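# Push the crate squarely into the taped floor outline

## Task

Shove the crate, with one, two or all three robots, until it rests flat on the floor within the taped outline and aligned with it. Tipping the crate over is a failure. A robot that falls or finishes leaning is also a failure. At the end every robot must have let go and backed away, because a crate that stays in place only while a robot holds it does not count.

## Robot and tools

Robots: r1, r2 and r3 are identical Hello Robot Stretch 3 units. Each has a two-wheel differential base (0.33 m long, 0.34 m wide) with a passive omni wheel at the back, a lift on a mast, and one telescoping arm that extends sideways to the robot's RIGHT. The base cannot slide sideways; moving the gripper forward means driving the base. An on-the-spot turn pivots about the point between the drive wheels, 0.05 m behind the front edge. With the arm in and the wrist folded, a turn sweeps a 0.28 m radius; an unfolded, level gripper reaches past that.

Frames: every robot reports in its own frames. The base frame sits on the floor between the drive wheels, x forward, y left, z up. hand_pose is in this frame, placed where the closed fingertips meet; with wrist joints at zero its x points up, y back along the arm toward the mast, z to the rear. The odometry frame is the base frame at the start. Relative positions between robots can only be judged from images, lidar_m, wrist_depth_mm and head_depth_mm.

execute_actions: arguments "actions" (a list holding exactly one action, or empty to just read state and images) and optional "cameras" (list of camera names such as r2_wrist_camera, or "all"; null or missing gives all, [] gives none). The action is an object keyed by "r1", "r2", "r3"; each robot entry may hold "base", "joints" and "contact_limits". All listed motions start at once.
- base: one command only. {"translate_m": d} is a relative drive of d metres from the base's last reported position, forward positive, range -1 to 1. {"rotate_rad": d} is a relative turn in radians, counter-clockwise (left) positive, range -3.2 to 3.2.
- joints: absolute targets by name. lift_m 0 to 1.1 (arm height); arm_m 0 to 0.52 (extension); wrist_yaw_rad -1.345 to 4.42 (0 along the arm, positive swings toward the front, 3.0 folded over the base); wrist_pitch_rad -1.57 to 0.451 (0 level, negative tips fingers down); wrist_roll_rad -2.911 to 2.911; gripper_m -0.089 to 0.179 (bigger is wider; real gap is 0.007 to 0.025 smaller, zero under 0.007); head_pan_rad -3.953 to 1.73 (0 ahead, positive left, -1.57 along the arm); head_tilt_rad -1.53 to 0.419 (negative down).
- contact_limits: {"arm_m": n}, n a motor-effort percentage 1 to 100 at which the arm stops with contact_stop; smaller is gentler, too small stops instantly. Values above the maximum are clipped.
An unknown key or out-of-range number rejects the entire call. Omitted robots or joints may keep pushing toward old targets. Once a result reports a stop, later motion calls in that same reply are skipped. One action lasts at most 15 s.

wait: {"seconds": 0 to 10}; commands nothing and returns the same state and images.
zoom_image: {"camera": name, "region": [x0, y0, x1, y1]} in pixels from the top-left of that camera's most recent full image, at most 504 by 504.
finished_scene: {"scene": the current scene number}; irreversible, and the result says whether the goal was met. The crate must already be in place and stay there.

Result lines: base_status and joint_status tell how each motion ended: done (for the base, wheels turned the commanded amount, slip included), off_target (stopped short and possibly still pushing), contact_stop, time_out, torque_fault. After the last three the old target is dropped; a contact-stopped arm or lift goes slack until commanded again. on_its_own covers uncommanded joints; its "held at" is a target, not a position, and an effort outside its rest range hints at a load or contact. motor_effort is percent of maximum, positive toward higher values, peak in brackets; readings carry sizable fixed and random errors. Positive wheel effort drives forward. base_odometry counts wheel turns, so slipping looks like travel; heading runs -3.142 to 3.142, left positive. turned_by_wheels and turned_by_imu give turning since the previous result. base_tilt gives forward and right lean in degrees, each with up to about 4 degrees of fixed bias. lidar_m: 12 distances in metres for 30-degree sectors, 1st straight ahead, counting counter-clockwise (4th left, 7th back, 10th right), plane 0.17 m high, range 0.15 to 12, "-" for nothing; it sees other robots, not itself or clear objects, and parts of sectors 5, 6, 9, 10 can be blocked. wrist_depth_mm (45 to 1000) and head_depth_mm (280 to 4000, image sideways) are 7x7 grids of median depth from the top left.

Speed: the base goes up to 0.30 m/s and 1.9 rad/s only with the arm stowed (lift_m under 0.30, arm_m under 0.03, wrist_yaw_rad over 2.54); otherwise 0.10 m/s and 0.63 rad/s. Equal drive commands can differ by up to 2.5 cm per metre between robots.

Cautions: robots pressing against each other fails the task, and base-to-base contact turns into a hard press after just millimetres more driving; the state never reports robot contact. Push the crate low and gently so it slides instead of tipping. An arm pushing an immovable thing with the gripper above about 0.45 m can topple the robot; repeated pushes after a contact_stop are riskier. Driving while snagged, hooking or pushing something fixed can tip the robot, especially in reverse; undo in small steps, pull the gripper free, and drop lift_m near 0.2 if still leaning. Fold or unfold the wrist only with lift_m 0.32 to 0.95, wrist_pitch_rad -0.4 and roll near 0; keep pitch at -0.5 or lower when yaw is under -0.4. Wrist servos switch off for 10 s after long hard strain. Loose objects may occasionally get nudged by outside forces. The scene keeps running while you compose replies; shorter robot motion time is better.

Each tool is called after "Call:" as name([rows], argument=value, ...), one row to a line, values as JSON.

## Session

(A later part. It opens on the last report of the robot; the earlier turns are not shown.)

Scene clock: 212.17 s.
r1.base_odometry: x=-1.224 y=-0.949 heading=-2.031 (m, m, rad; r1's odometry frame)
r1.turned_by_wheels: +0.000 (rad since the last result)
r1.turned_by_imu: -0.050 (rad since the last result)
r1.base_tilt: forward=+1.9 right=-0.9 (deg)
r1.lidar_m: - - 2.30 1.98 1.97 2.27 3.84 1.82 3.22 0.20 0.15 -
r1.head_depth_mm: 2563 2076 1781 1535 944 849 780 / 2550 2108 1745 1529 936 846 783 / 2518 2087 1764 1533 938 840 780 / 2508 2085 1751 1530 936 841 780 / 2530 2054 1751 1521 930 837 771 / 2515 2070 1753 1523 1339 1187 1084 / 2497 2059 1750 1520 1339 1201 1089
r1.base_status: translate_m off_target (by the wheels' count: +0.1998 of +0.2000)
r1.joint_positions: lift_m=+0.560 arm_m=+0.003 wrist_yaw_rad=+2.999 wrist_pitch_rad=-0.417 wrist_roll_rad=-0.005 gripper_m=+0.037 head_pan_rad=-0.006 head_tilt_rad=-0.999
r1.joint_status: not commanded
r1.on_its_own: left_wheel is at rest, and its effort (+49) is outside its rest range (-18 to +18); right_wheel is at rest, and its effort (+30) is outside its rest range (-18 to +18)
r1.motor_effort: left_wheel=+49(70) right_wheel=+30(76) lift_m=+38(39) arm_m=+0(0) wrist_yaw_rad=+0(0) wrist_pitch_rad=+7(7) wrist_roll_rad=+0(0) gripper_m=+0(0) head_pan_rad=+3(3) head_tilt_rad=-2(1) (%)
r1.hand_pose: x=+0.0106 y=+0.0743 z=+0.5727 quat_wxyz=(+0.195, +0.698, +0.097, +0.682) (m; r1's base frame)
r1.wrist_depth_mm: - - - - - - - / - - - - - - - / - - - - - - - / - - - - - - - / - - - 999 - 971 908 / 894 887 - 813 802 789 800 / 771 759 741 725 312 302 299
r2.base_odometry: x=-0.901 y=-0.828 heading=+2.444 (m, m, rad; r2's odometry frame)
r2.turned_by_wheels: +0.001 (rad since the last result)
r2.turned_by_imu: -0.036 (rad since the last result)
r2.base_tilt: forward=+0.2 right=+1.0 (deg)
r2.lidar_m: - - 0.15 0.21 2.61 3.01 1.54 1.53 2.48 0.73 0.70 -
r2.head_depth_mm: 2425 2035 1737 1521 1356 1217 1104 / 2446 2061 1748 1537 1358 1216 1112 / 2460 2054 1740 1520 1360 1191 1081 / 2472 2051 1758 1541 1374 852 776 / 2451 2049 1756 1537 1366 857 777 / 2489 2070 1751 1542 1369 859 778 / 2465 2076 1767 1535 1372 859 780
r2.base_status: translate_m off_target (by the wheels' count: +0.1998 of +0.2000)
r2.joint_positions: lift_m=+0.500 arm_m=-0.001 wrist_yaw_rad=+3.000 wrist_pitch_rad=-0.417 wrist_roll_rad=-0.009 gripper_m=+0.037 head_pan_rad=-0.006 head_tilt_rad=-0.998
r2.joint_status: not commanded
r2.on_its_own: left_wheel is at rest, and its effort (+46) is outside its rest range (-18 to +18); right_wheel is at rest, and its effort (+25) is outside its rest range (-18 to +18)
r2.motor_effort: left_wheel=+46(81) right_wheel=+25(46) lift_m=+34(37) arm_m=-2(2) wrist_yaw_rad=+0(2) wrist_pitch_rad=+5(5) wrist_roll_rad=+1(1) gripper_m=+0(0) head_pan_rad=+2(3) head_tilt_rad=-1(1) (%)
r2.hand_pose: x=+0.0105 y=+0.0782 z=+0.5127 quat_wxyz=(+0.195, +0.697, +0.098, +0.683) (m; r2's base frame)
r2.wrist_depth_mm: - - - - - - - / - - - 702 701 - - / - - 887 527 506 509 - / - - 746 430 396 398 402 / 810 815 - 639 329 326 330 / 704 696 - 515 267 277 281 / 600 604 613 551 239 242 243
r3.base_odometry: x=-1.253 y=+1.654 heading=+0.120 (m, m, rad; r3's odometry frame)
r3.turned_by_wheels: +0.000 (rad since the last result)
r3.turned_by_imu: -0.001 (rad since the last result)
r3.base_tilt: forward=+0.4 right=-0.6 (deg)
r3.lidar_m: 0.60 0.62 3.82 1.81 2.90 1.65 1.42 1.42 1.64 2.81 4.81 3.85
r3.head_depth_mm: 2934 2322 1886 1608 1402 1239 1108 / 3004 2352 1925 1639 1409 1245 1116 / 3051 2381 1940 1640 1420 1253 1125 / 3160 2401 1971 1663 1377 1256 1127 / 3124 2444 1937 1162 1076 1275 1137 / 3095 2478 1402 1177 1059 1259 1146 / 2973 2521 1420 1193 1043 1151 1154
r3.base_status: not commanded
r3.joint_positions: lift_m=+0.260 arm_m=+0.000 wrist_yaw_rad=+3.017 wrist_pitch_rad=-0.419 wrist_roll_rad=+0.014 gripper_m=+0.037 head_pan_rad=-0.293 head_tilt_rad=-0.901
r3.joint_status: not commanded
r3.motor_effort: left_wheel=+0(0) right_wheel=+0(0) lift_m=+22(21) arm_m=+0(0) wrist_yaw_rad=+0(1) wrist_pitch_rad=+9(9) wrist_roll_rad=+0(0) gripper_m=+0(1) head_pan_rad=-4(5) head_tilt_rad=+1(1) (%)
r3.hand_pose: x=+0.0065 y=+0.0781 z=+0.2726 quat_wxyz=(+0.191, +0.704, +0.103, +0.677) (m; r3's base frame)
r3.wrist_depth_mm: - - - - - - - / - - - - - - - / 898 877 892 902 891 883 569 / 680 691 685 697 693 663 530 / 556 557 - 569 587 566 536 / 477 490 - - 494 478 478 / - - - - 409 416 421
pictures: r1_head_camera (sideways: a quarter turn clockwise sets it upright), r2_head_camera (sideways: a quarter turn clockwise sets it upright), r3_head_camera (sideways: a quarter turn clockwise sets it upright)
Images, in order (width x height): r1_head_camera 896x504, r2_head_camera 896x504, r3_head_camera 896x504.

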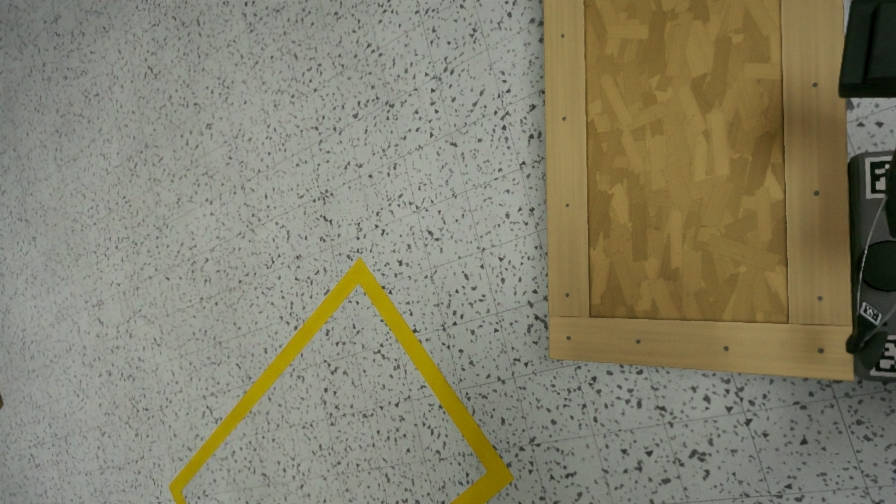

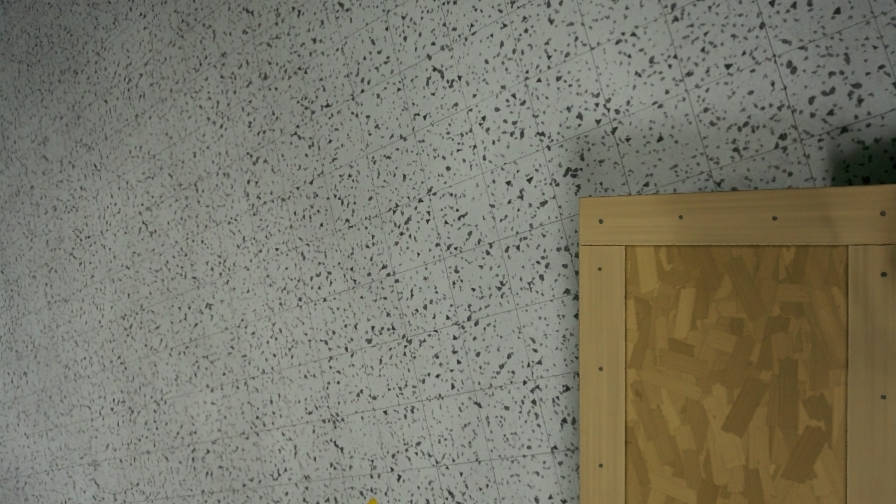

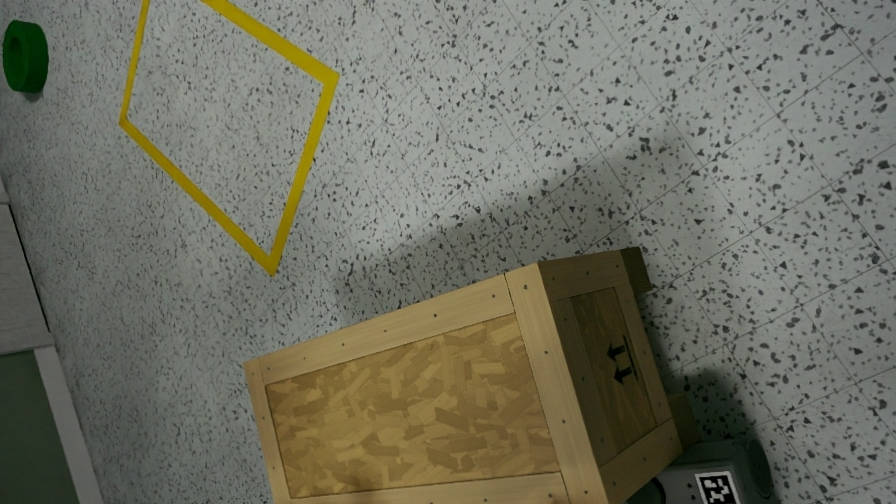

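Call:
execute_actions([
  {"r1":{"base":{"translate_m":-0.08},"joints":{"lift_m":0.28}},"r2":{"base":{"translate_m":-0.6},"joints":{"lift_m":0.26}},"r3":{"base":{"rotate_rad":0.77},"joints":{"head_pan_rad":-0.3}}},
], cameras=[])

Call:
execute_actions([
  {"r1":{"base":{"rotate_rad":-0.4}},"r2":{"base":{"rotate_rad":0.81}}},
], cameras=[])

Call:
execute_actions([
  {"r1":{"base":{"translate_m":-0.24}},"r3":{"base":{"translate_m":0.3}}},
], cameras=[])

Call:
execute_actions([
  {"r1":{"base":{"rotate_rad":0.4}}},
], cameras=["r1_head_camera","r2_head_camera","r3_head_camera"])

Scene clock: 293.23 s.
r1.base_odometry: x=-1.189 y=-0.877 heading=-2.031 (m, m, rad; r1's odometry frame)
r1.turned_by_wheels: +0.000 (rad since the last result)
r1.turned_by_imu: +0.000 (rad since the last result)
r1.base_tilt: forward=+1.9 right=-1.0 (deg)
r1.lidar_m: - 0.15 0.18 1.96 1.95 2.24 3.81 0.76 0.80 0.52 0.19 0.15
r1.head_depth_mm: 2517 2061 1783 1548 944 847 1085 / 2550 2102 1770 1537 943 845 1095 / 2528 2098 1759 1533 943 841 1094 / 2518 2080 1752 1532 941 840 1088 / 2523 2056 1757 1519 937 837 1080 / 2484 2052 1743 1521 1341 1192 1089 / 2466 2069 1732 1523 1340 1206 1091
r1.base_status: done
r1.joint_positions: lift_m=+0.280 arm_m=+0.003 wrist_yaw_rad=+2.999 wrist_pitch_rad=-0.417 wrist_roll_rad=-0.005 gripper_m=+0.037 head_pan_rad=-0.006 head_tilt_rad=-0.999
r1.joint_status: all done
r1.motor_effort: left_wheel=+0(38) right_wheel=+0(24) lift_m=+21(33) arm_m=+0(0) wrist_yaw_rad=+1(0) wrist_pitch_rad=+7(7) wrist_roll_rad=+0(0) gripper_m=+0(0) head_pan_rad=+2(3) head_tilt_rad=-1(2) (%)
r1.hand_pose: x=+0.0106 y=+0.0743 z=+0.2933 quat_wxyz=(+0.195, +0.698, +0.097, +0.682) (m; r1's base frame)
r1.wrist_depth_mm: - - - - - - 141 / - - - - - - 139 / - - - - 934 205 142 / 829 785 781 758 736 210 146 / 640 628 - 585 601 217 150 / 526 518 - - 478 221 153 / 452 - - - 412 217 157
r2.base_odometry: x=-0.441 y=-1.214 heading=+2.444 (m, m, rad; r2's odometry frame)
r2.turned_by_wheels: +0.000 (rad since the last result)
r2.turned_by_imu: -0.006 (rad since the last result)
r2.base_tilt: forward=+0.3 right=+0.9 (deg)
r2.lidar_m: 0.65 0.67 0.81 2.45 2.46 2.84 3.16 0.97 2.66 2.30 2.30 1.10
r2.head_depth_mm: 2436 2030 1726 1523 1346 1221 1105 / 2451 2049 1738 1524 1363 1217 1108 / 2434 2033 1733 1531 1360 1220 1108 / 2470 2040 1227 1110 1320 1222 1113 / 2457 2059 1234 1117 1321 1223 1110 / 2459 2063 1230 1119 1318 1226 1116 / 2509 2060 1233 1117 1325 1228 1112
r2.base_status: done
r2.joint_positions: lift_m=+0.260 arm_m=-0.001 wrist_yaw_rad=+3.000 wrist_pitch_rad=-0.417 wrist_roll_rad=-0.009 gripper_m=+0.037 head_pan_rad=-0.006 head_tilt_rad=-0.998
r2.joint_status: all done
r2.motor_effort: left_wheel=+2(33) right_wheel=+0(20) lift_m=+26(26) arm_m=-2(2) wrist_yaw_rad=+1(1) wrist_pitch_rad=+5(5) wrist_roll_rad=+1(1) gripper_m=+0(0) head_pan_rad=+3(4) head_tilt_rad=-1(1) (%)
r2.hand_pose: x=+0.0105 y=+0.0782 z=+0.2730 quat_wxyz=(+0.195, +0.697, +0.098, +0.683) (m; r2's base frame)
r2.wrist_depth_mm: - - - - - 827 600 / - - - - 719 730 610 / 792 766 791 791 684 670 629 / 615 619 619 628 632 632 611 / 509 509 - 528 529 522 530 / 449 - - - 430 443 448 / - - - - 385 388 387
r3.base_odometry: x=-1.253 y=+1.654 heading=+0.890 (m, m, rad; r3's odometry frame)
r3.turned_by_wheels: +0.770 (rad since the last result)
r3.turned_by_imu: +0.756 (rad since the last result)
r3.base_tilt: forward=+0.4 right=-0.6 (deg)
r3.lidar_m: 1.10 1.81 1.90 2.08 1.49 1.42 1.46 1.96 4.78 4.85 0.60 0.60
r3.head_depth_mm: 2825 2312 1322 1131 1032 1218 1108 / 2820 2202 1408 1138 1109 1247 1115 / 2930 1495 1694 1577 1255 1257 1121 / 3026 2423 1970 1661 1430 1263 1130 / 3034 2450 1986 1675 1448 1268 1137 / 3087 2489 2023 1619 1453 1277 1146 / 3166 2522 1906 1476 1470 1288 1149
r3.base_status: done
r3.joint_positions: lift_m=+0.260 arm_m=+0.000 wrist_yaw_rad=+3.017 wrist_pitch_rad=-0.419 wrist_roll_rad=+0.014 gripper_m=+0.037 head_pan_rad=-0.293 head_tilt_rad=-0.901
r3.joint_status: all done
r3.motor_effort: left_wheel=-2(9) right_wheel=+3(11) lift_m=+21(21) arm_m=+0(0) wrist_yaw_rad=+1(0) wrist_pitch_rad=+9(9) wrist_roll_rad=+0(0) gripper_m=+1(1) head_pan_rad=-4(4) head_tilt_rad=+1(0) (%)
r3.hand_pose: x=+0.0065 y=+0.0780 z=+0.2726 quat_wxyz=(+0.191, +0.704, +0.103, +0.677) (m; r3's base frame)
r3.wrist_depth_mm: - - - - - - - / - - - - - - - / 888 884 895 897 895 897 915 / 680 683 695 695 694 694 705 / 566 562 - 564 589 569 571 / 474 489 - - 496 479 482 / - - - - 414 415 416
pictures: none
No camera images: the call's "cameras" was empty. Leave "cameras" out to get every camera's image.

Scene clock: 294.97 s.
r1.base_odometry: x=-1.189 y=-0.877 heading=-2.430 (m, m, rad; r1's odometry frame)
r1.turned_by_wheels: -0.400 (rad since the last result)
r1.turned_by_imu: -0.400 (rad since the last result)
r1.base_tilt: forward=+1.9 right=-1.0 (deg)
r1.lidar_m: 0.15 - 0.15 2.14 1.95 1.96 2.43 3.81 0.80 0.80 0.35 0.17
r1.head_depth_mm: 2522 2095 1757 1065 944 1182 1104 / 2537 2095 1770 1061 941 1095 1111 / 2530 2082 1758 1059 942 871 1111 / 2539 2069 1743 1536 941 834 1096 / 2523 2064 1754 1518 942 837 999 / 2490 2061 1747 1525 934 840 900 / 2496 2046 1757 1519 1299 1185 1094
r1.base_status: done
r1.joint_positions: lift_m=+0.280 arm_m=+0.003 wrist_yaw_rad=+2.999 wrist_pitch_rad=-0.417 wrist_roll_rad=-0.005 gripper_m=+0.037 head_pan_rad=-0.006 head_tilt_rad=-0.999
r1.joint_status: not commanded
r1.motor_effort: left_wheel=+4(12) right_wheel=-2(8) lift_m=+21(21) arm_m=+0(0) wrist_yaw_rad=+0(0) wrist_pitch_rad=+7(7) wrist_roll_rad=+0(0) gripper_m=+0(0) head_pan_rad=+3(4) head_tilt_rad=-1(1) (%)
r1.hand_pose: x=+0.0106 y=+0.0743 z=+0.2933 quat_wxyz=(+0.195, +0.698, +0.097, +0.682) (m; r1's base frame)
r1.wrist_depth_mm: - - - - 196 151 124 / - - - - 203 151 121 / - - - 966 216 160 125 / 807 807 771 765 238 172 132 / 651 620 - 595 234 182 140 / 524 527 - - 346 191 147 / 454 - - - 296 196 156
r2.base_odometry: x=-0.441 y=-1.214 heading=-3.029 (m, m, rad; r2's odometry frame)
r2.turned_by_wheels: +0.810 (rad since the last result)
r2.turned_by_imu: +0.800 (rad since the last result)
r2.base_tilt: forward=+0.2 right=+1.0 (deg)
r2.lidar_m: 0.76 2.52 2.45 2.55 3.28 0.97 1.04 2.37 2.30 1.10 0.65 0.65
r2.head_depth_mm: 2466 2019 1213 1081 1218 1219 1110 / 2436 2022 1218 1147 1334 1209 1103 / 2426 2058 1220 1338 1356 1225 1113 / 2455 2063 1285 1296 1347 1219 1114 / 2452 2049 1671 1296 1317 1225 1117 / 2295 1971 1077 1374 1351 1229 1118 / 2488 2073 1705 1548 1373 1233 1120
r2.base_status: done
r2.joint_positions: lift_m=+0.260 arm_m=-0.001 wrist_yaw_rad=+3.000 wrist_pitch_rad=-0.417 wrist_roll_rad=-0.009 gripper_m=+0.037 head_pan_rad=-0.006 head_tilt_rad=-0.998
r2.joint_status: not commanded
r2.motor_effort: left_wheel=-2(7) right_wheel=+2(10) lift_m=+26(26) arm_m=-3(3) wrist_yaw_rad=+1(1) wrist_pitch_rad=+5(5) wrist_roll_rad=+1(1) gripper_m=+0(0) head_pan_rad=+3(3) head_tilt_rad=-1(0) (%)
r2.hand_pose: x=+0.0105 y=+0.0781 z=+0.2730 quat_wxyz=(+0.195, +0.697, +0.098, +0.683) (m; r2's base frame)
r2.wrist_depth_mm: - - - - - - - / - - - - - - - / 776 770 792 795 805 811 835 / 609 616 628 638 623 640 635 / 505 513 - 532 532 527 524 / 448 - - - 428 445 449 / - - - - 381 389 389
r3.base_odometry: x=-1.253 y=+1.654 heading=+0.890 (m, m, rad; r3's odometry frame)
r3.turned_by_wheels: +0.000 (rad since the last result)
r3.turned_by_imu: +0.000 (rad since the last result)
r3.base_tilt: forward=+0.4 right=-0.6 (deg)
r3.lidar_m: 1.11 1.81 1.90 2.08 1.49 1.42 1.46 1.95 4.82 4.87 0.60 0.60
r3.head_depth_mm: 2815 2342 1328 1124 1032 1213 1109 / 2765 1537 1558 1137 1111 1244 1120 / 2951 1546 1687 1576 1258 1252 1123 / 2978 2393 1947 1662 1437 1269 1128 / 3052 2450 1998 1669 1449 1268 1139 / 3102 2453 2019 1696 1460 1277 1148 / 3148 2532 2028 1434 1442 1291 1151
r3.base_status: not commanded
r3.joint_positions: lift_m=+0.260 arm_m=+0.000 wrist_yaw_rad=+3.017 wrist_pitch_rad=-0.419 wrist_roll_rad=+0.014 gripper_m=+0.037 head_pan_rad=-0.293 head_tilt_rad=-0.901
r3.joint_status: not commanded
r3.motor_effort: left_wheel=-2(2) right_wheel=+3(3) lift_m=+21(21) arm_m=+0(1) wrist_yaw_rad=+0(0) wrist_pitch_rad=+9(9) wrist_roll_rad=+0(0) gripper_m=+1(1) head_pan_rad=-4(4) head_tilt_rad=+0(1) (%)
r3.hand_pose: x=+0.0065 y=+0.0780 z=+0.2726 quat_wxyz=(+0.191, +0.704, +0.103, +0.677) (m; r3's base frame)
r3.wrist_depth_mm: - - - - - - - / - - - - - - - / 900 884 885 890 907 906 918 / 688 687 699 687 701 694 697 / 553 560 - 561 590 568 572 / 474 491 - - 491 483 484 / - - - - 414 418 416
pictures: none
No camera images: the call's "cameras" was empty. Leave "cameras" out to get every camera's image.

Scene clock: 297.70 s.
r1.base_odometry: x=-1.007 y=-0.720 heading=-2.430 (m, m, rad; r1's odometry frame)
r1.turned_by_wheels: +0.000 (rad since the last result)
r1.turned_by_imu: +0.001 (rad since the last result)
r1.base_tilt: forward=+1.9 right=-1.0 (deg)
r1.lidar_m: 0.35 0.35 3.00 1.97 1.80 1.81 2.25 3.64 1.64 0.77 1.23 0.44
r1.head_depth_mm: 2555 2096 1228 1091 1303 1219 1102 / 2520 2060 1227 1072 1285 1219 1115 / 2528 2095 1767 1064 1084 1216 1113 / 2513 2071 1758 1059 986 1202 1108 / 2527 2052 1750 1056 952 1183 1111 / 2511 2053 1747 1059 962 1182 1092 / 2501 2045 1761 1491 1338 1202 1091
r1.base_status: done
r1.joint_positions: lift_m=+0.280 arm_m=+0.003 wrist_yaw_rad=+2.999 wrist_pitch_rad=-0.417 wrist_roll_rad=-0.005 gripper_m=+0.037 head_pan_rad=-0.006 head_tilt_rad=-0.999
r1.joint_status: not commanded
r1.motor_effort: left_wheel=+3(14) right_wheel=-2(10) lift_m=+21(21) arm_m=+0(0) wrist_yaw_rad=+0(0) wrist_pitch_rad=+7(7) wrist_roll_rad=+0(0) gripper_m=-1(0) head_pan_rad=+3(2) head_tilt_rad=-1(1) (%)
r1.hand_pose: x=+0.0106 y=+0.0743 z=+0.2933 quat_wxyz=(+0.195, +0.698, +0.097, +0.682) (m; r1's base frame)
r1.wrist_depth_mm: - - - - - - - / - - - - - - - / - - - 990 962 918 851 / 821 782 782 743 726 690 697 / 636 619 - 598 599 567 347 / 535 518 - - 478 479 359 / 449 - - - 417 413 380
r2.base_odometry: x=-0.441 y=-1.214 heading=-3.029 (m, m, rad; r2's odometry frame)
r2.turned_by_wheels: +0.000 (rad since the last result)
r2.turned_by_imu: +0.000 (rad since the last result)
r2.base_tilt: forward=+0.2 right=+0.9 (deg)
r2.lidar_m: 0.76 0.78 2.45 2.55 3.27 0.97 1.04 2.38 2.30 0.81 0.65 0.65
r2.head_depth_mm: 2441 2036 1220 1081 1221 1220 1102 / 2433 2034 1219 1143 1335 1223 1104 / 2479 2057 1224 1326 1357 1224 1110 / 2474 2043 1283 1472 1367 1231 1117 / 2477 2044 1767 1533 1361 1229 1112 / 2500 2082 1766 1280 1282 1227 1117 / 2501 2072 1725 1054 1251 1227 1116
r2.base_status: not commanded
r2.joint_positions: lift_m=+0.260 arm_m=-0.001 wrist_yaw_rad=+3.000 wrist_pitch_rad=-0.417 wrist_roll_rad=-0.009 gripper_m=+0.037 head_pan_rad=-0.006 head_tilt_rad=-0.998
r2.joint_status: not commanded
r2.motor_effort: left_wheel=-1(1) right_wheel=+3(3) lift_m=+26(26) arm_m=-2(3) wrist_yaw_rad=+0(1) wrist_pitch_rad=+5(5) wrist_roll_rad=+1(1) gripper_m=+0(0) head_pan_rad=+3(4) head_tilt_rad=-1(1) (%)
r2.hand_pose: x=+0.0105 y=+0.0781 z=+0.2730 quat_wxyz=(+0.195, +0.697, +0.098, +0.683) (m; r2's base frame)
r2.wrist_depth_mm: - - - - - - - / - - - - - - 691 / 776 766 782 788 811 765 557 / 619 614 631 626 631 641 560 / 509 511 - 535 527 523 526 / 448 - - - 431 442 445 / - - - - 379 386 386
r3.base_odometry: x=-1.064 y=+1.887 heading=+0.890 (m, m, rad; r3's odometry frame)
r3.turned_by_wheels: +0.000 (rad since the last result)
r3.turned_by_imu: -0.001 (rad since the last result)
r3.base_tilt: forward=+0.4 right=-0.6 (deg)
r3.lidar_m: 0.82 0.82 1.60 2.47 1.76 1.68 1.73 2.31 4.96 0.45 0.38 0.38
r3.head_depth_mm: 2693 2316 1916 1173 978 886 1090 / 2679 2166 1798 1631 1411 978 1116 / 2819 1463 1589 1604 1428 1256 1123 / 2855 2404 1928 1648 1432 1260 1131 / 2874 2451 1995 1678 1443 1276 1139 / 2990 2471 2013 1692 1426 1281 1141 / 3032 2505 2046 1700 1136 1266 1151
r3.base_status: done
r3.joint_positions: lift_m=+0.260 arm_m=+0.000 wrist_yaw_rad=+3.017 wrist_pitch_rad=-0.419 wrist_roll_rad=+0.014 gripper_m=+0.037 head_pan_rad=-0.293 head_tilt_rad=-0.901
r3.joint_status: not commanded
r3.motor_effort: left_wheel=-2(9) right_wheel=+3(11) lift_m=+21(21) arm_m=+0(0) wrist_yaw_rad=+1(0) wrist_pitch_rad=+9(9) wrist_roll_rad=+0(0) gripper_m=+1(1) head_pan_rad=-3(4) head_tilt_rad=+1(2) (%)
r3.hand_pose: x=+0.0065 y=+0.0780 z=+0.2726 quat_wxyz=(+0.191, +0.704, +0.103, +0.677) (m; r3's base frame)
r3.wrist_depth_mm: - - - - - - - / - - - - - - - / 873 898 889 894 909 900 914 / 680 679 689 697 693 695 705 / 559 556 - 566 584 567 564 / 474 489 - - 495 481 480 / - - - - 412 413 415
pictures: none
No camera images: the call's "cameras" was empty. Leave "cameras" out to get every camera's image.

Scene clock: 298.93 s.
r1.base_odometry: x=-1.007 y=-0.720 heading=-2.030 (m, m, rad; r1's odometry frame)
r1.turned_by_wheels: +0.400 (rad since the last result)
r1.turned_by_imu: +0.400 (rad since the last result)
r1.base_tilt: forward=+1.9 right=-1.0 (deg)
r1.lidar_m: 0.35 3.72 2.11 1.81 1.80 2.07 3.53 1.64 0.77 2.94 0.50 0.36
r1.head_depth_mm: 2568 2103 1766 1077 965 1188 1101 / 2509 2075 1777 1067 960 1191 1112 / 2515 2088 1765 1066 951 1188 1107 / 2554 2071 1753 1062 950 1187 1105 / 2563 2079 1745 1522 1318 1204 1110 / 2479 2054 1747 1524 1346 1206 1091 / 2502 2056 1748 1508 1345 1193 1092
r1.base_status: done
r1.joint_positions: lift_m=+0.280 arm_m=+0.003 wrist_yaw_rad=+2.999 wrist_pitch_rad=-0.417 wrist_roll_rad=-0.005 gripper_m=+0.037 head_pan_rad=-0.006 head_tilt_rad=-0.999
r1.joint_status: not commanded
r1.motor_effort: left_wheel=-3(11) right_wheel=+2(8) lift_m=+21(21) arm_m=+0(0) wrist_yaw_rad=+0(0) wrist_pitch_rad=+7(7) wrist_roll_rad=+0(0) gripper_m=+0(0) head_pan_rad=+3(3) head_tilt_rad=-1(1) (%)
r1.hand_pose: x=+0.0106 y=+0.0743 z=+0.2933 quat_wxyz=(+0.195, +0.698, +0.097, +0.682) (m; r1's base frame)
r1.wrist_depth_mm: - - - - - - - / - - - - - - - / - - - 989 932 916 836 / 814 804 769 739 718 687 673 / 647 626 - 603 601 577 552 / 540 524 - - 470 483 465 / 455 - - - 417 416 407
r2.base_odometry: x=-0.441 y=-1.214 heading=-3.029 (m, m, rad; r2's odometry frame)
r2.turned_by_wheels: +0.000 (rad since the last result)
r2.turned_by_imu: +0.000 (rad since the last result)
r2.base_tilt: forward=+0.2 right=+0.9 (deg)
r2.lidar_m: 0.76 0.78 2.46 2.56 3.28 0.97 1.04 2.37 2.30 0.81 0.65 0.65
r2.head_depth_mm: 2439 2025 1221 1084 1220 1216 1110 / 2431 2033 1219 1147 1332 1225 1108 / 2460 2036 1230 1336 1358 1220 1108 / 2486 2048 1284 1480 1361 1226 1113 / 2452 2050 1752 1513 1352 1227 1112 / 2473 2078 1771 1126 1259 1230 1119 / 2498 2060 1767 1283 1238 1230 1114
r2.base_status: not commanded
r2.joint_positions: lift_m=+0.260 arm_m=-0.001 wrist_yaw_rad=+3.000 wrist_pitch_rad=-0.417 wrist_roll_rad=-0.009 gripper_m=+0.037 head_pan_rad=-0.006 head_tilt_rad=-0.998
r2.joint_status: not commanded
r2.motor_effort: left_wheel=-1(2) right_wheel=+2(2) lift_m=+26(26) arm_m=-2(2) wrist_yaw_rad=+1(1) wrist_pitch_rad=+5(5) wrist_roll_rad=+1(1) gripper_m=+0(1) head_pan_rad=+2(2) head_tilt_rad=-1(1) (%)
r2.hand_pose: x=+0.0105 y=+0.0781 z=+0.2730 quat_wxyz=(+0.195, +0.697, +0.098, +0.683) (m; r2's base frame)
r2.wrist_depth_mm: - - - - - - - / - - - - - - 688 / 780 754 800 796 823 775 525 / 610 618 628 627 632 621 527 / 500 506 - 541 530 521 528 / 444 - - - 431 447 447 / - - - - 386 387 389
r3.base_odometry: x=-1.064 y=+1.887 heading=+0.890 (m, m, rad; r3's odometry frame)
r3.turned_by_wheels: +0.000 (rad since the last result)
r3.turned_by_imu: +0.000 (rad since the last result)
r3.base_tilt: forward=+0.4 right=-0.5 (deg)
r3.lidar_m: 0.82 0.81 1.59 2.47 1.76 1.68 1.73 2.32 4.95 0.45 0.38 0.38
r3.head_depth_mm: 2688 2319 1902 1173 975 889 1090 / 2717 2343 1874 1626 1401 981 1112 / 2758 1430 1582 1588 1420 1253 1123 / 2870 2401 1874 1639 1437 1263 1130 / 2873 2471 1998 1681 1440 1278 1141 / 2957 2491 2008 1692 1432 1279 1149 / 2998 2526 2036 1712 1140 1266 1152
r3.base_status: not commanded
r3.joint_positions: lift_m=+0.260 arm_m=+0.000 wrist_yaw_rad=+3.017 wrist_pitch_rad=-0.419 wrist_roll_rad=+0.014 gripper_m=+0.037 head_pan_rad=-0.293 head_tilt_rad=-0.901
r3.joint_status: not commanded
r3.motor_effort: left_wheel=-2(2) right_wheel=+3(3) lift_m=+21(21) arm_m=+0(1) wrist_yaw_rad=-1(0) wrist_pitch_rad=+9(9) wrist_roll_rad=+0(0) gripper_m=+1(1) head_pan_rad=-4(6) head_tilt_rad=-1(1) (%)
r3.hand_pose: x=+0.0065 y=+0.0780 z=+0.2726 quat_wxyz=(+0.191, +0.704, +0.103, +0.677) (m; r3's base frame)
r3.wrist_depth_mm: - - - - - - - / - - - - - - - / 890 882 894 901 893 913 898 / 688 679 688 694 703 685 701 / 559 564 - 565 590 563 571 / 474 487 - - 495 479 483 / - - - - 415 416 415
pictures: r1_head_camera (sideways: a quarter turn clockwise sets it upright), r2_head_camera (sideways: a quarter turn clockwise sets it upright), r3_head_camera (sideways: a quarter turn clockwise sets it upright)
Images, in order (width x height): r1_head_camera 896x504, r2_head_camera 896x504, r3_head_camera 896x504.

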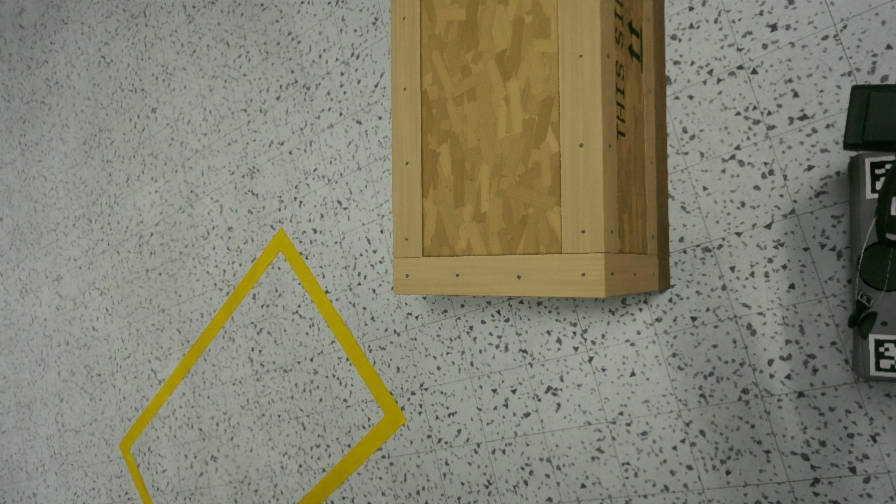

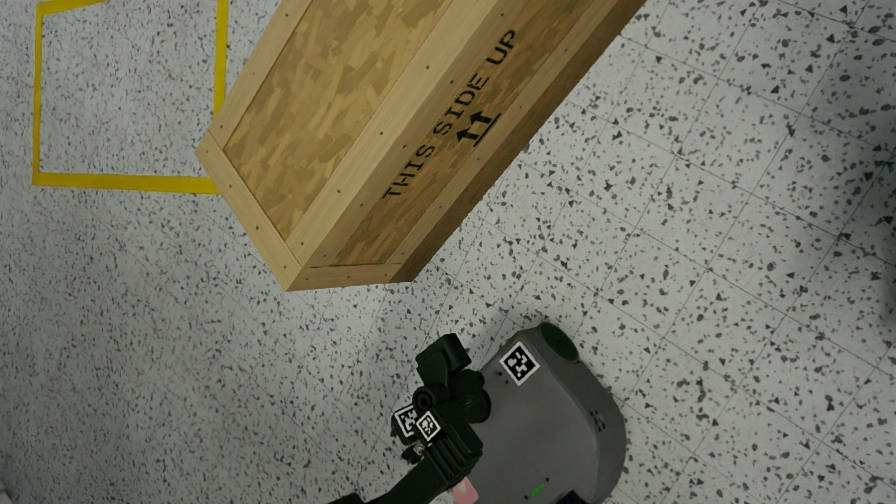

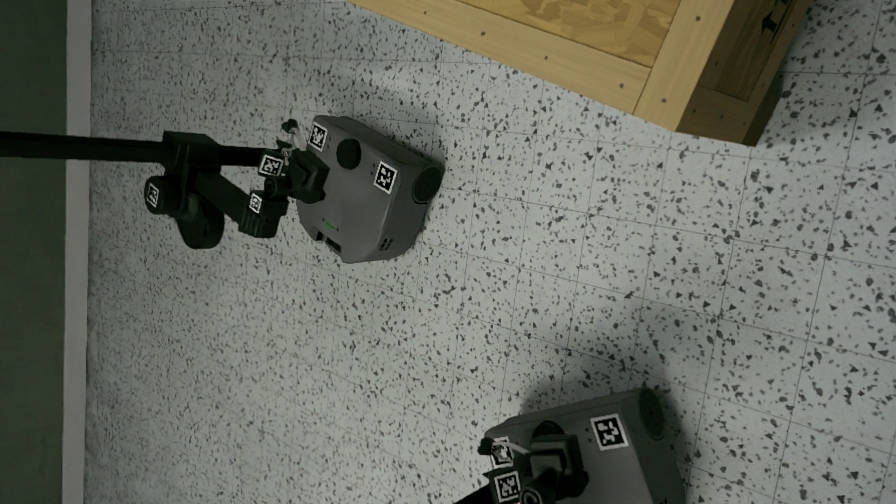

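Call:
execute_actions([
  {"r1":{"base":{"translate_m":0.27}},"r2":{"base":{"translate_m":0.415}}},
], cameras=[])

Call:
execute_actions([
  {"r2":{"base":{"rotate_rad":-0.81}}},
], cameras=["r2_head_camera","r2_nav_camera","r3_head_camera"])

Scene clock: 308.50 s.
r1.base_odometry: x=-1.127 y=-0.962 heading=-2.031 (m, m, rad; r1's odometry frame)
r1.turned_by_wheels: +0.000 (rad since the last result)
r1.turned_by_imu: -0.001 (rad since the last result)
r1.base_tilt: forward=+1.9 right=-1.0 (deg)
r1.lidar_m: - 3.86 2.20 1.87 1.88 2.15 3.67 0.57 0.49 0.32 0.15 -
r1.head_depth_mm: 2521 2096 1761 1541 942 845 1059 / 2553 2083 1783 1535 942 844 794 / 2544 2081 1755 1525 942 844 794 / 2504 2069 1752 1527 942 842 793 / 2524 2071 1761 1528 1319 1186 1097 / 2495 2055 1744 1516 1349 1210 1101 / 2505 2057 1749 1535 1343 1201 1089
r1.base_status: done
r1.joint_positions: lift_m=+0.280 arm_m=+0.003 wrist_yaw_rad=+2.999 wrist_pitch_rad=-0.417 wrist_roll_rad=-0.005 gripper_m=+0.037 head_pan_rad=-0.006 head_tilt_rad=-0.999
r1.joint_status: not commanded
r1.motor_effort: left_wheel=-2(10) right_wheel=+2(9) lift_m=+21(21) arm_m=+0(0) wrist_yaw_rad=+2(0) wrist_pitch_rad=+7(7) wrist_roll_rad=+0(0) gripper_m=+0(0) head_pan_rad=+3(3) head_tilt_rad=-1(1) (%)
r1.hand_pose: x=+0.0106 y=+0.0743 z=+0.2933 quat_wxyz=(+0.195, +0.698, +0.097, +0.682) (m; r1's base frame)
r1.wrist_depth_mm: - - - - - - - / - - - - - - - / - - - 987 917 931 91 / 806 794 765 754 717 706 93 / 648 632 - 605 601 563 96 / 543 523 - - 475 454 98 / 458 - - - 410 139 100
r2.base_odometry: x=-0.853 y=-1.260 heading=-3.029 (m, m, rad; r2's odometry frame)
r2.turned_by_wheels: +0.000 (rad since the last result)
r2.turned_by_imu: +0.002 (rad since the last result)
r2.base_tilt: forward=+0.2 right=+0.9 (deg)
r2.lidar_m: 0.43 0.60 2.24 2.34 3.23 1.36 1.36 2.59 0.82 0.42 0.36 0.36
r2.head_depth_mm: 2442 2033 1735 1063 944 877 1077 / 2455 2036 1746 1065 944 1026 1108 / 2465 2027 1750 1071 977 1194 1107 / 2468 2046 1762 1066 911 1173 1107 / 2466 2066 1761 1533 831 1099 1110 / 2478 2076 1751 1483 1138 1125 1117 / 2501 2058 789 867 858 1211 1118
r2.base_status: done
r2.joint_positions: lift_m=+0.260 arm_m=-0.001 wrist_yaw_rad=+3.000 wrist_pitch_rad=-0.417 wrist_roll_rad=-0.009 gripper_m=+0.037 head_pan_rad=-0.006 head_tilt_rad=-0.998
r2.joint_status: not commanded
r2.motor_effort: left_wheel=-1(9) right_wheel=+3(10) lift_m=+26(26) arm_m=-2(3) wrist_yaw_rad=+1(1) wrist_pitch_rad=+5(5) wrist_roll_rad=+1(1) gripper_m=-1(0) head_pan_rad=+2(3) head_tilt_rad=-1(1) (%)
r2.hand_pose: x=+0.0105 y=+0.0781 z=+0.2730 quat_wxyz=(+0.195, +0.697, +0.098, +0.683) (m; r2's base frame)
r2.wrist_depth_mm: - - - - - - - / - - - - - - - / 775 775 773 806 811 815 492 / 619 620 631 630 638 434 382 / 508 510 - 541 536 399 324 / 446 - - - 427 419 319 / - - - - 386 384 341
r3.base_odometry: x=-1.064 y=+1.887 heading=+0.890 (m, m, rad; r3's odometry frame)
r3.turned_by_wheels: +0.000 (rad since the last result)
r3.turned_by_imu: -0.001 (rad since the last result)
r3.base_tilt: forward=+0.4 right=-0.5 (deg)
r3.lidar_m: 0.83 1.62 1.60 2.46 1.76 1.68 1.73 2.31 4.95 0.45 0.38 0.38
r3.head_depth_mm: 2654 1341 1436 1176 977 889 1091 / 2724 2281 1606 1532 1408 981 1118 / 2787 2384 1943 1602 1394 1255 1121 / 2816 2414 1962 1362 1326 1258 1130 / 2876 2278 1175 1371 1342 1271 1136 / 2907 2472 2008 1644 1454 1288 1149 / 3037 2523 2028 1708 1476 1295 1152
r3.base_status: not commanded
r3.joint_positions: lift_m=+0.260 arm_m=+0.000 wrist_yaw_rad=+3.017 wrist_pitch_rad=-0.419 wrist_roll_rad=+0.014 gripper_m=+0.037 head_pan_rad=-0.293 head_tilt_rad=-0.901
r3.joint_status: not commanded
r3.motor_effort: left_wheel=-2(2) right_wheel=+2(2) lift_m=+21(21) arm_m=+0(0) wrist_yaw_rad=+1(0) wrist_pitch_rad=+9(9) wrist_roll_rad=+0(0) gripper_m=+0(0) head_pan_rad=-5(3) head_tilt_rad=+1(1) (%)
r3.hand_pose: x=+0.0065 y=+0.0780 z=+0.2726 quat_wxyz=(+0.191, +0.704, +0.103, +0.677) (m; r3's base frame)
r3.wrist_depth_mm: - - - - - - - / - - - - - - - / 869 895 896 904 898 906 902 / 685 687 697 696 694 695 705 / 559 567 - 567 581 569 572 / 472 491 - - 498 475 484 / - - - - 415 417 416
pictures: none
No camera images: the call's "cameras" was empty. Leave "cameras" out to get every camera's image.

Scene clock: 310.33 s.
r1.base_odometry: x=-1.127 y=-0.962 heading=-2.031 (m, m, rad; r1's odometry frame)
r1.turned_by_wheels: +0.000 (rad since the last result)
r1.turned_by_imu: +0.000 (rad since the last result)
r1.base_tilt: forward=+1.8 right=-1.0 (deg)
r1.lidar_m: - 3.87 2.20 1.88 1.87 2.16 3.67 0.45 0.47 0.32 0.15 -
r1.head_depth_mm: 2525 2091 1777 1542 947 846 1053 / 2553 2066 1765 1521 942 843 793 / 2542 2097 1763 1526 944 845 794 / 2535 2063 1761 1525 938 841 791 / 2509 2052 1748 1536 1320 1188 1095 / 2514 2054 1749 1528 1341 1202 1095 / 2476 2052 1747 1521 1339 1209 1089
r1.base_status: not commanded
r1.joint_positions: lift_m=+0.280 arm_m=+0.003 wrist_yaw_rad=+2.999 wrist_pitch_rad=-0.417 wrist_roll_rad=-0.005 gripper_m=+0.037 head_pan_rad=-0.006 head_tilt_rad=-0.999
r1.joint_status: not commanded
r1.motor_effort: left_wheel=-3(3) right_wheel=+2(2) lift_m=+21(21) arm_m=+0(0) wrist_yaw_rad=+0(0) wrist_pitch_rad=+7(7) wrist_roll_rad=+0(0) gripper_m=+0(0) head_pan_rad=+3(3) head_tilt_rad=-1(2) (%)
r1.hand_pose: x=+0.0106 y=+0.0743 z=+0.2933 quat_wxyz=(+0.195, +0.698, +0.097, +0.682) (m; r1's base frame)
r1.wrist_depth_mm: - - - - - - - / - - - - - - - / - - - 951 962 921 92 / 825 789 766 757 738 693 94 / 635 645 - 601 633 562 95 / 530 518 - - 469 446 98 / 455 - - - 418 138 100
r2.base_odometry: x=-0.853 y=-1.260 heading=+2.444 (m, m, rad; r2's odometry frame)
r2.turned_by_wheels: -0.810 (rad since the last result)
r2.turned_by_imu: -0.801 (rad since the last result)
r2.base_tilt: forward=+0.2 right=+0.9 (deg)
r2.lidar_m: 0.36 0.38 0.50 2.24 2.24 2.60 3.52 1.36 2.91 2.51 0.82 0.38
r2.head_depth_mm: 2421 2039 1738 1066 948 1166 1103 / 2447 2045 1743 1068 946 1170 1108 / 2447 2040 1753 1069 950 1173 1114 / 2497 2044 1757 1073 953 1173 1115 / 2473 2057 1763 1069 955 1177 1109 / 2514 2055 1756 1074 956 1107 1098 / 2469 2063 1760 1079 955 848 993
r2.base_status: done
r2.joint_positions: lift_m=+0.260 arm_m=-0.001 wrist_yaw_rad=+3.000 wrist_pitch_rad=-0.417 wrist_roll_rad=-0.009 gripper_m=+0.037 head_pan_rad=-0.006 head_tilt_rad=-0.998
r2.joint_status: not commanded
r2.motor_effort: left_wheel=+3(11) right_wheel=-2(8) lift_m=+26(27) arm_m=-3(3) wrist_yaw_rad=+1(1) wrist_pitch_rad=+5(5) wrist_roll_rad=+1(1) gripper_m=+0(0) head_pan_rad=+4(3) head_tilt_rad=-1(1) (%)
r2.hand_pose: x=+0.0105 y=+0.0781 z=+0.2730 quat_wxyz=(+0.195, +0.697, +0.098, +0.683) (m; r2's base frame)
r2.wrist_depth_mm: - - - - - 451 350 / - - - - 663 486 354 / 772 759 784 508 484 468 358 / 599 617 637 476 445 468 364 / 507 513 - 515 505 487 366 / 450 - - - 433 451 373 / - - - - 384 388 369
r3.base_odometry: x=-1.064 y=+1.887 heading=+0.890 (m, m, rad; r3's odometry frame)
r3.turned_by_wheels: +0.000 (rad since the last result)
r3.turned_by_imu: +0.000 (rad since the last result)
r3.base_tilt: forward=+0.4 right=-0.6 (deg)
r3.lidar_m: 0.82 1.62 1.60 2.47 1.76 1.68 1.73 2.31 4.95 0.45 0.38 0.38
r3.head_depth_mm: 2656 1343 1446 1177 973 891 1092 / 2723 2299 1605 1529 1404 981 1121 / 2812 2389 1941 1605 1425 1253 1120 / 2760 2210 1247 1363 1368 1266 1131 / 2894 2451 1215 1124 1394 1269 1138 / 2946 2504 2007 1683 1455 1283 1151 / 3041 2493 2019 1710 1476 1291 1154
r3.base_status: not commanded
r3.joint_positions: lift_m=+0.260 arm_m=+0.000 wrist_yaw_rad=+3.017 wrist_pitch_rad=-0.419 wrist_roll_rad=+0.014 gripper_m=+0.037 head_pan_rad=-0.293 head_tilt_rad=-0.901
r3.joint_status: not commanded
r3.motor_effort: left_wheel=-2(2) right_wheel=+3(2) lift_m=+21(21) arm_m=+0(0) wrist_yaw_rad=+0(1) wrist_pitch_rad=+9(9) wrist_roll_rad=+0(0) gripper_m=+0(1) head_pan_rad=-4(4) head_tilt_rad=+1(1) (%)
r3.hand_pose: x=+0.0065 y=+0.0780 z=+0.2726 quat_wxyz=(+0.191, +0.704, +0.103, +0.677) (m; r3's base frame)
r3.wrist_depth_mm: - - - - - - - / - - - - - - - / 880 887 904 896 889 903 908 / 681 687 695 697 700 695 695 / 558 561 - 570 580 566 572 / 476 487 - - 494 481 478 / - - - - 414 415 416
pictures: r2_head_camera (sideways: a quarter turn clockwise sets it upright), r2_nav_camera (sideways: a quarter turn counterclockwise sets it upright), r3_head_camera (sideways: a quarter turn clockwise sets it upright)
Images, in order (width x height): r2_head_camera 896x504, r2_nav_camera 672x504, r3_head_camera 896x504.

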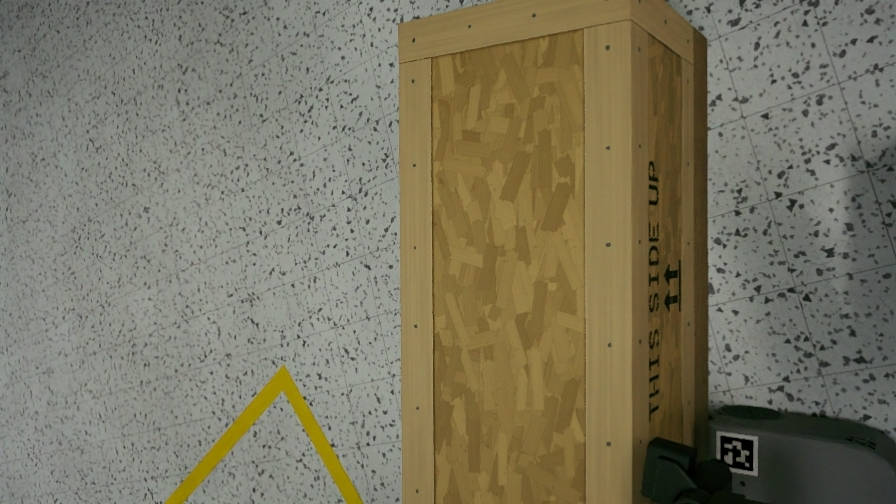

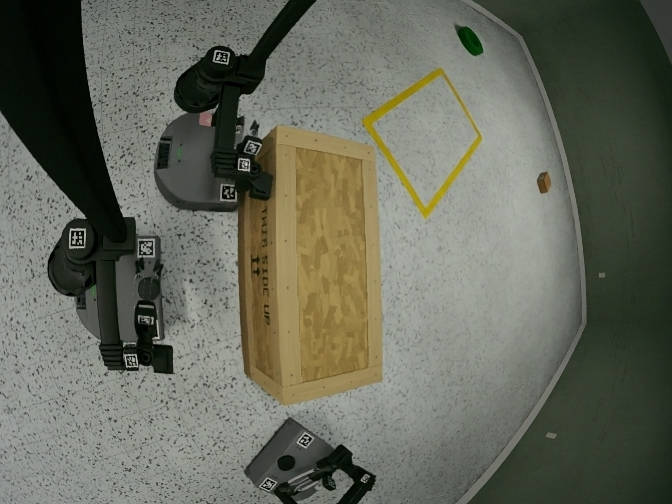

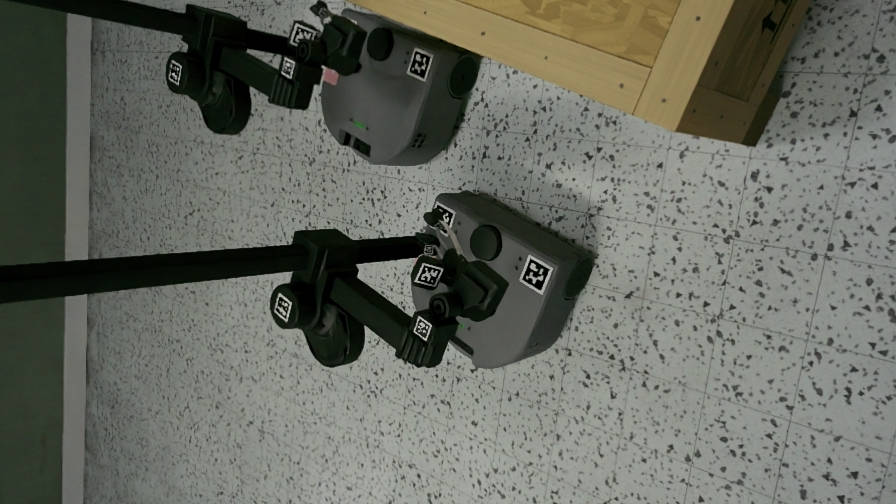

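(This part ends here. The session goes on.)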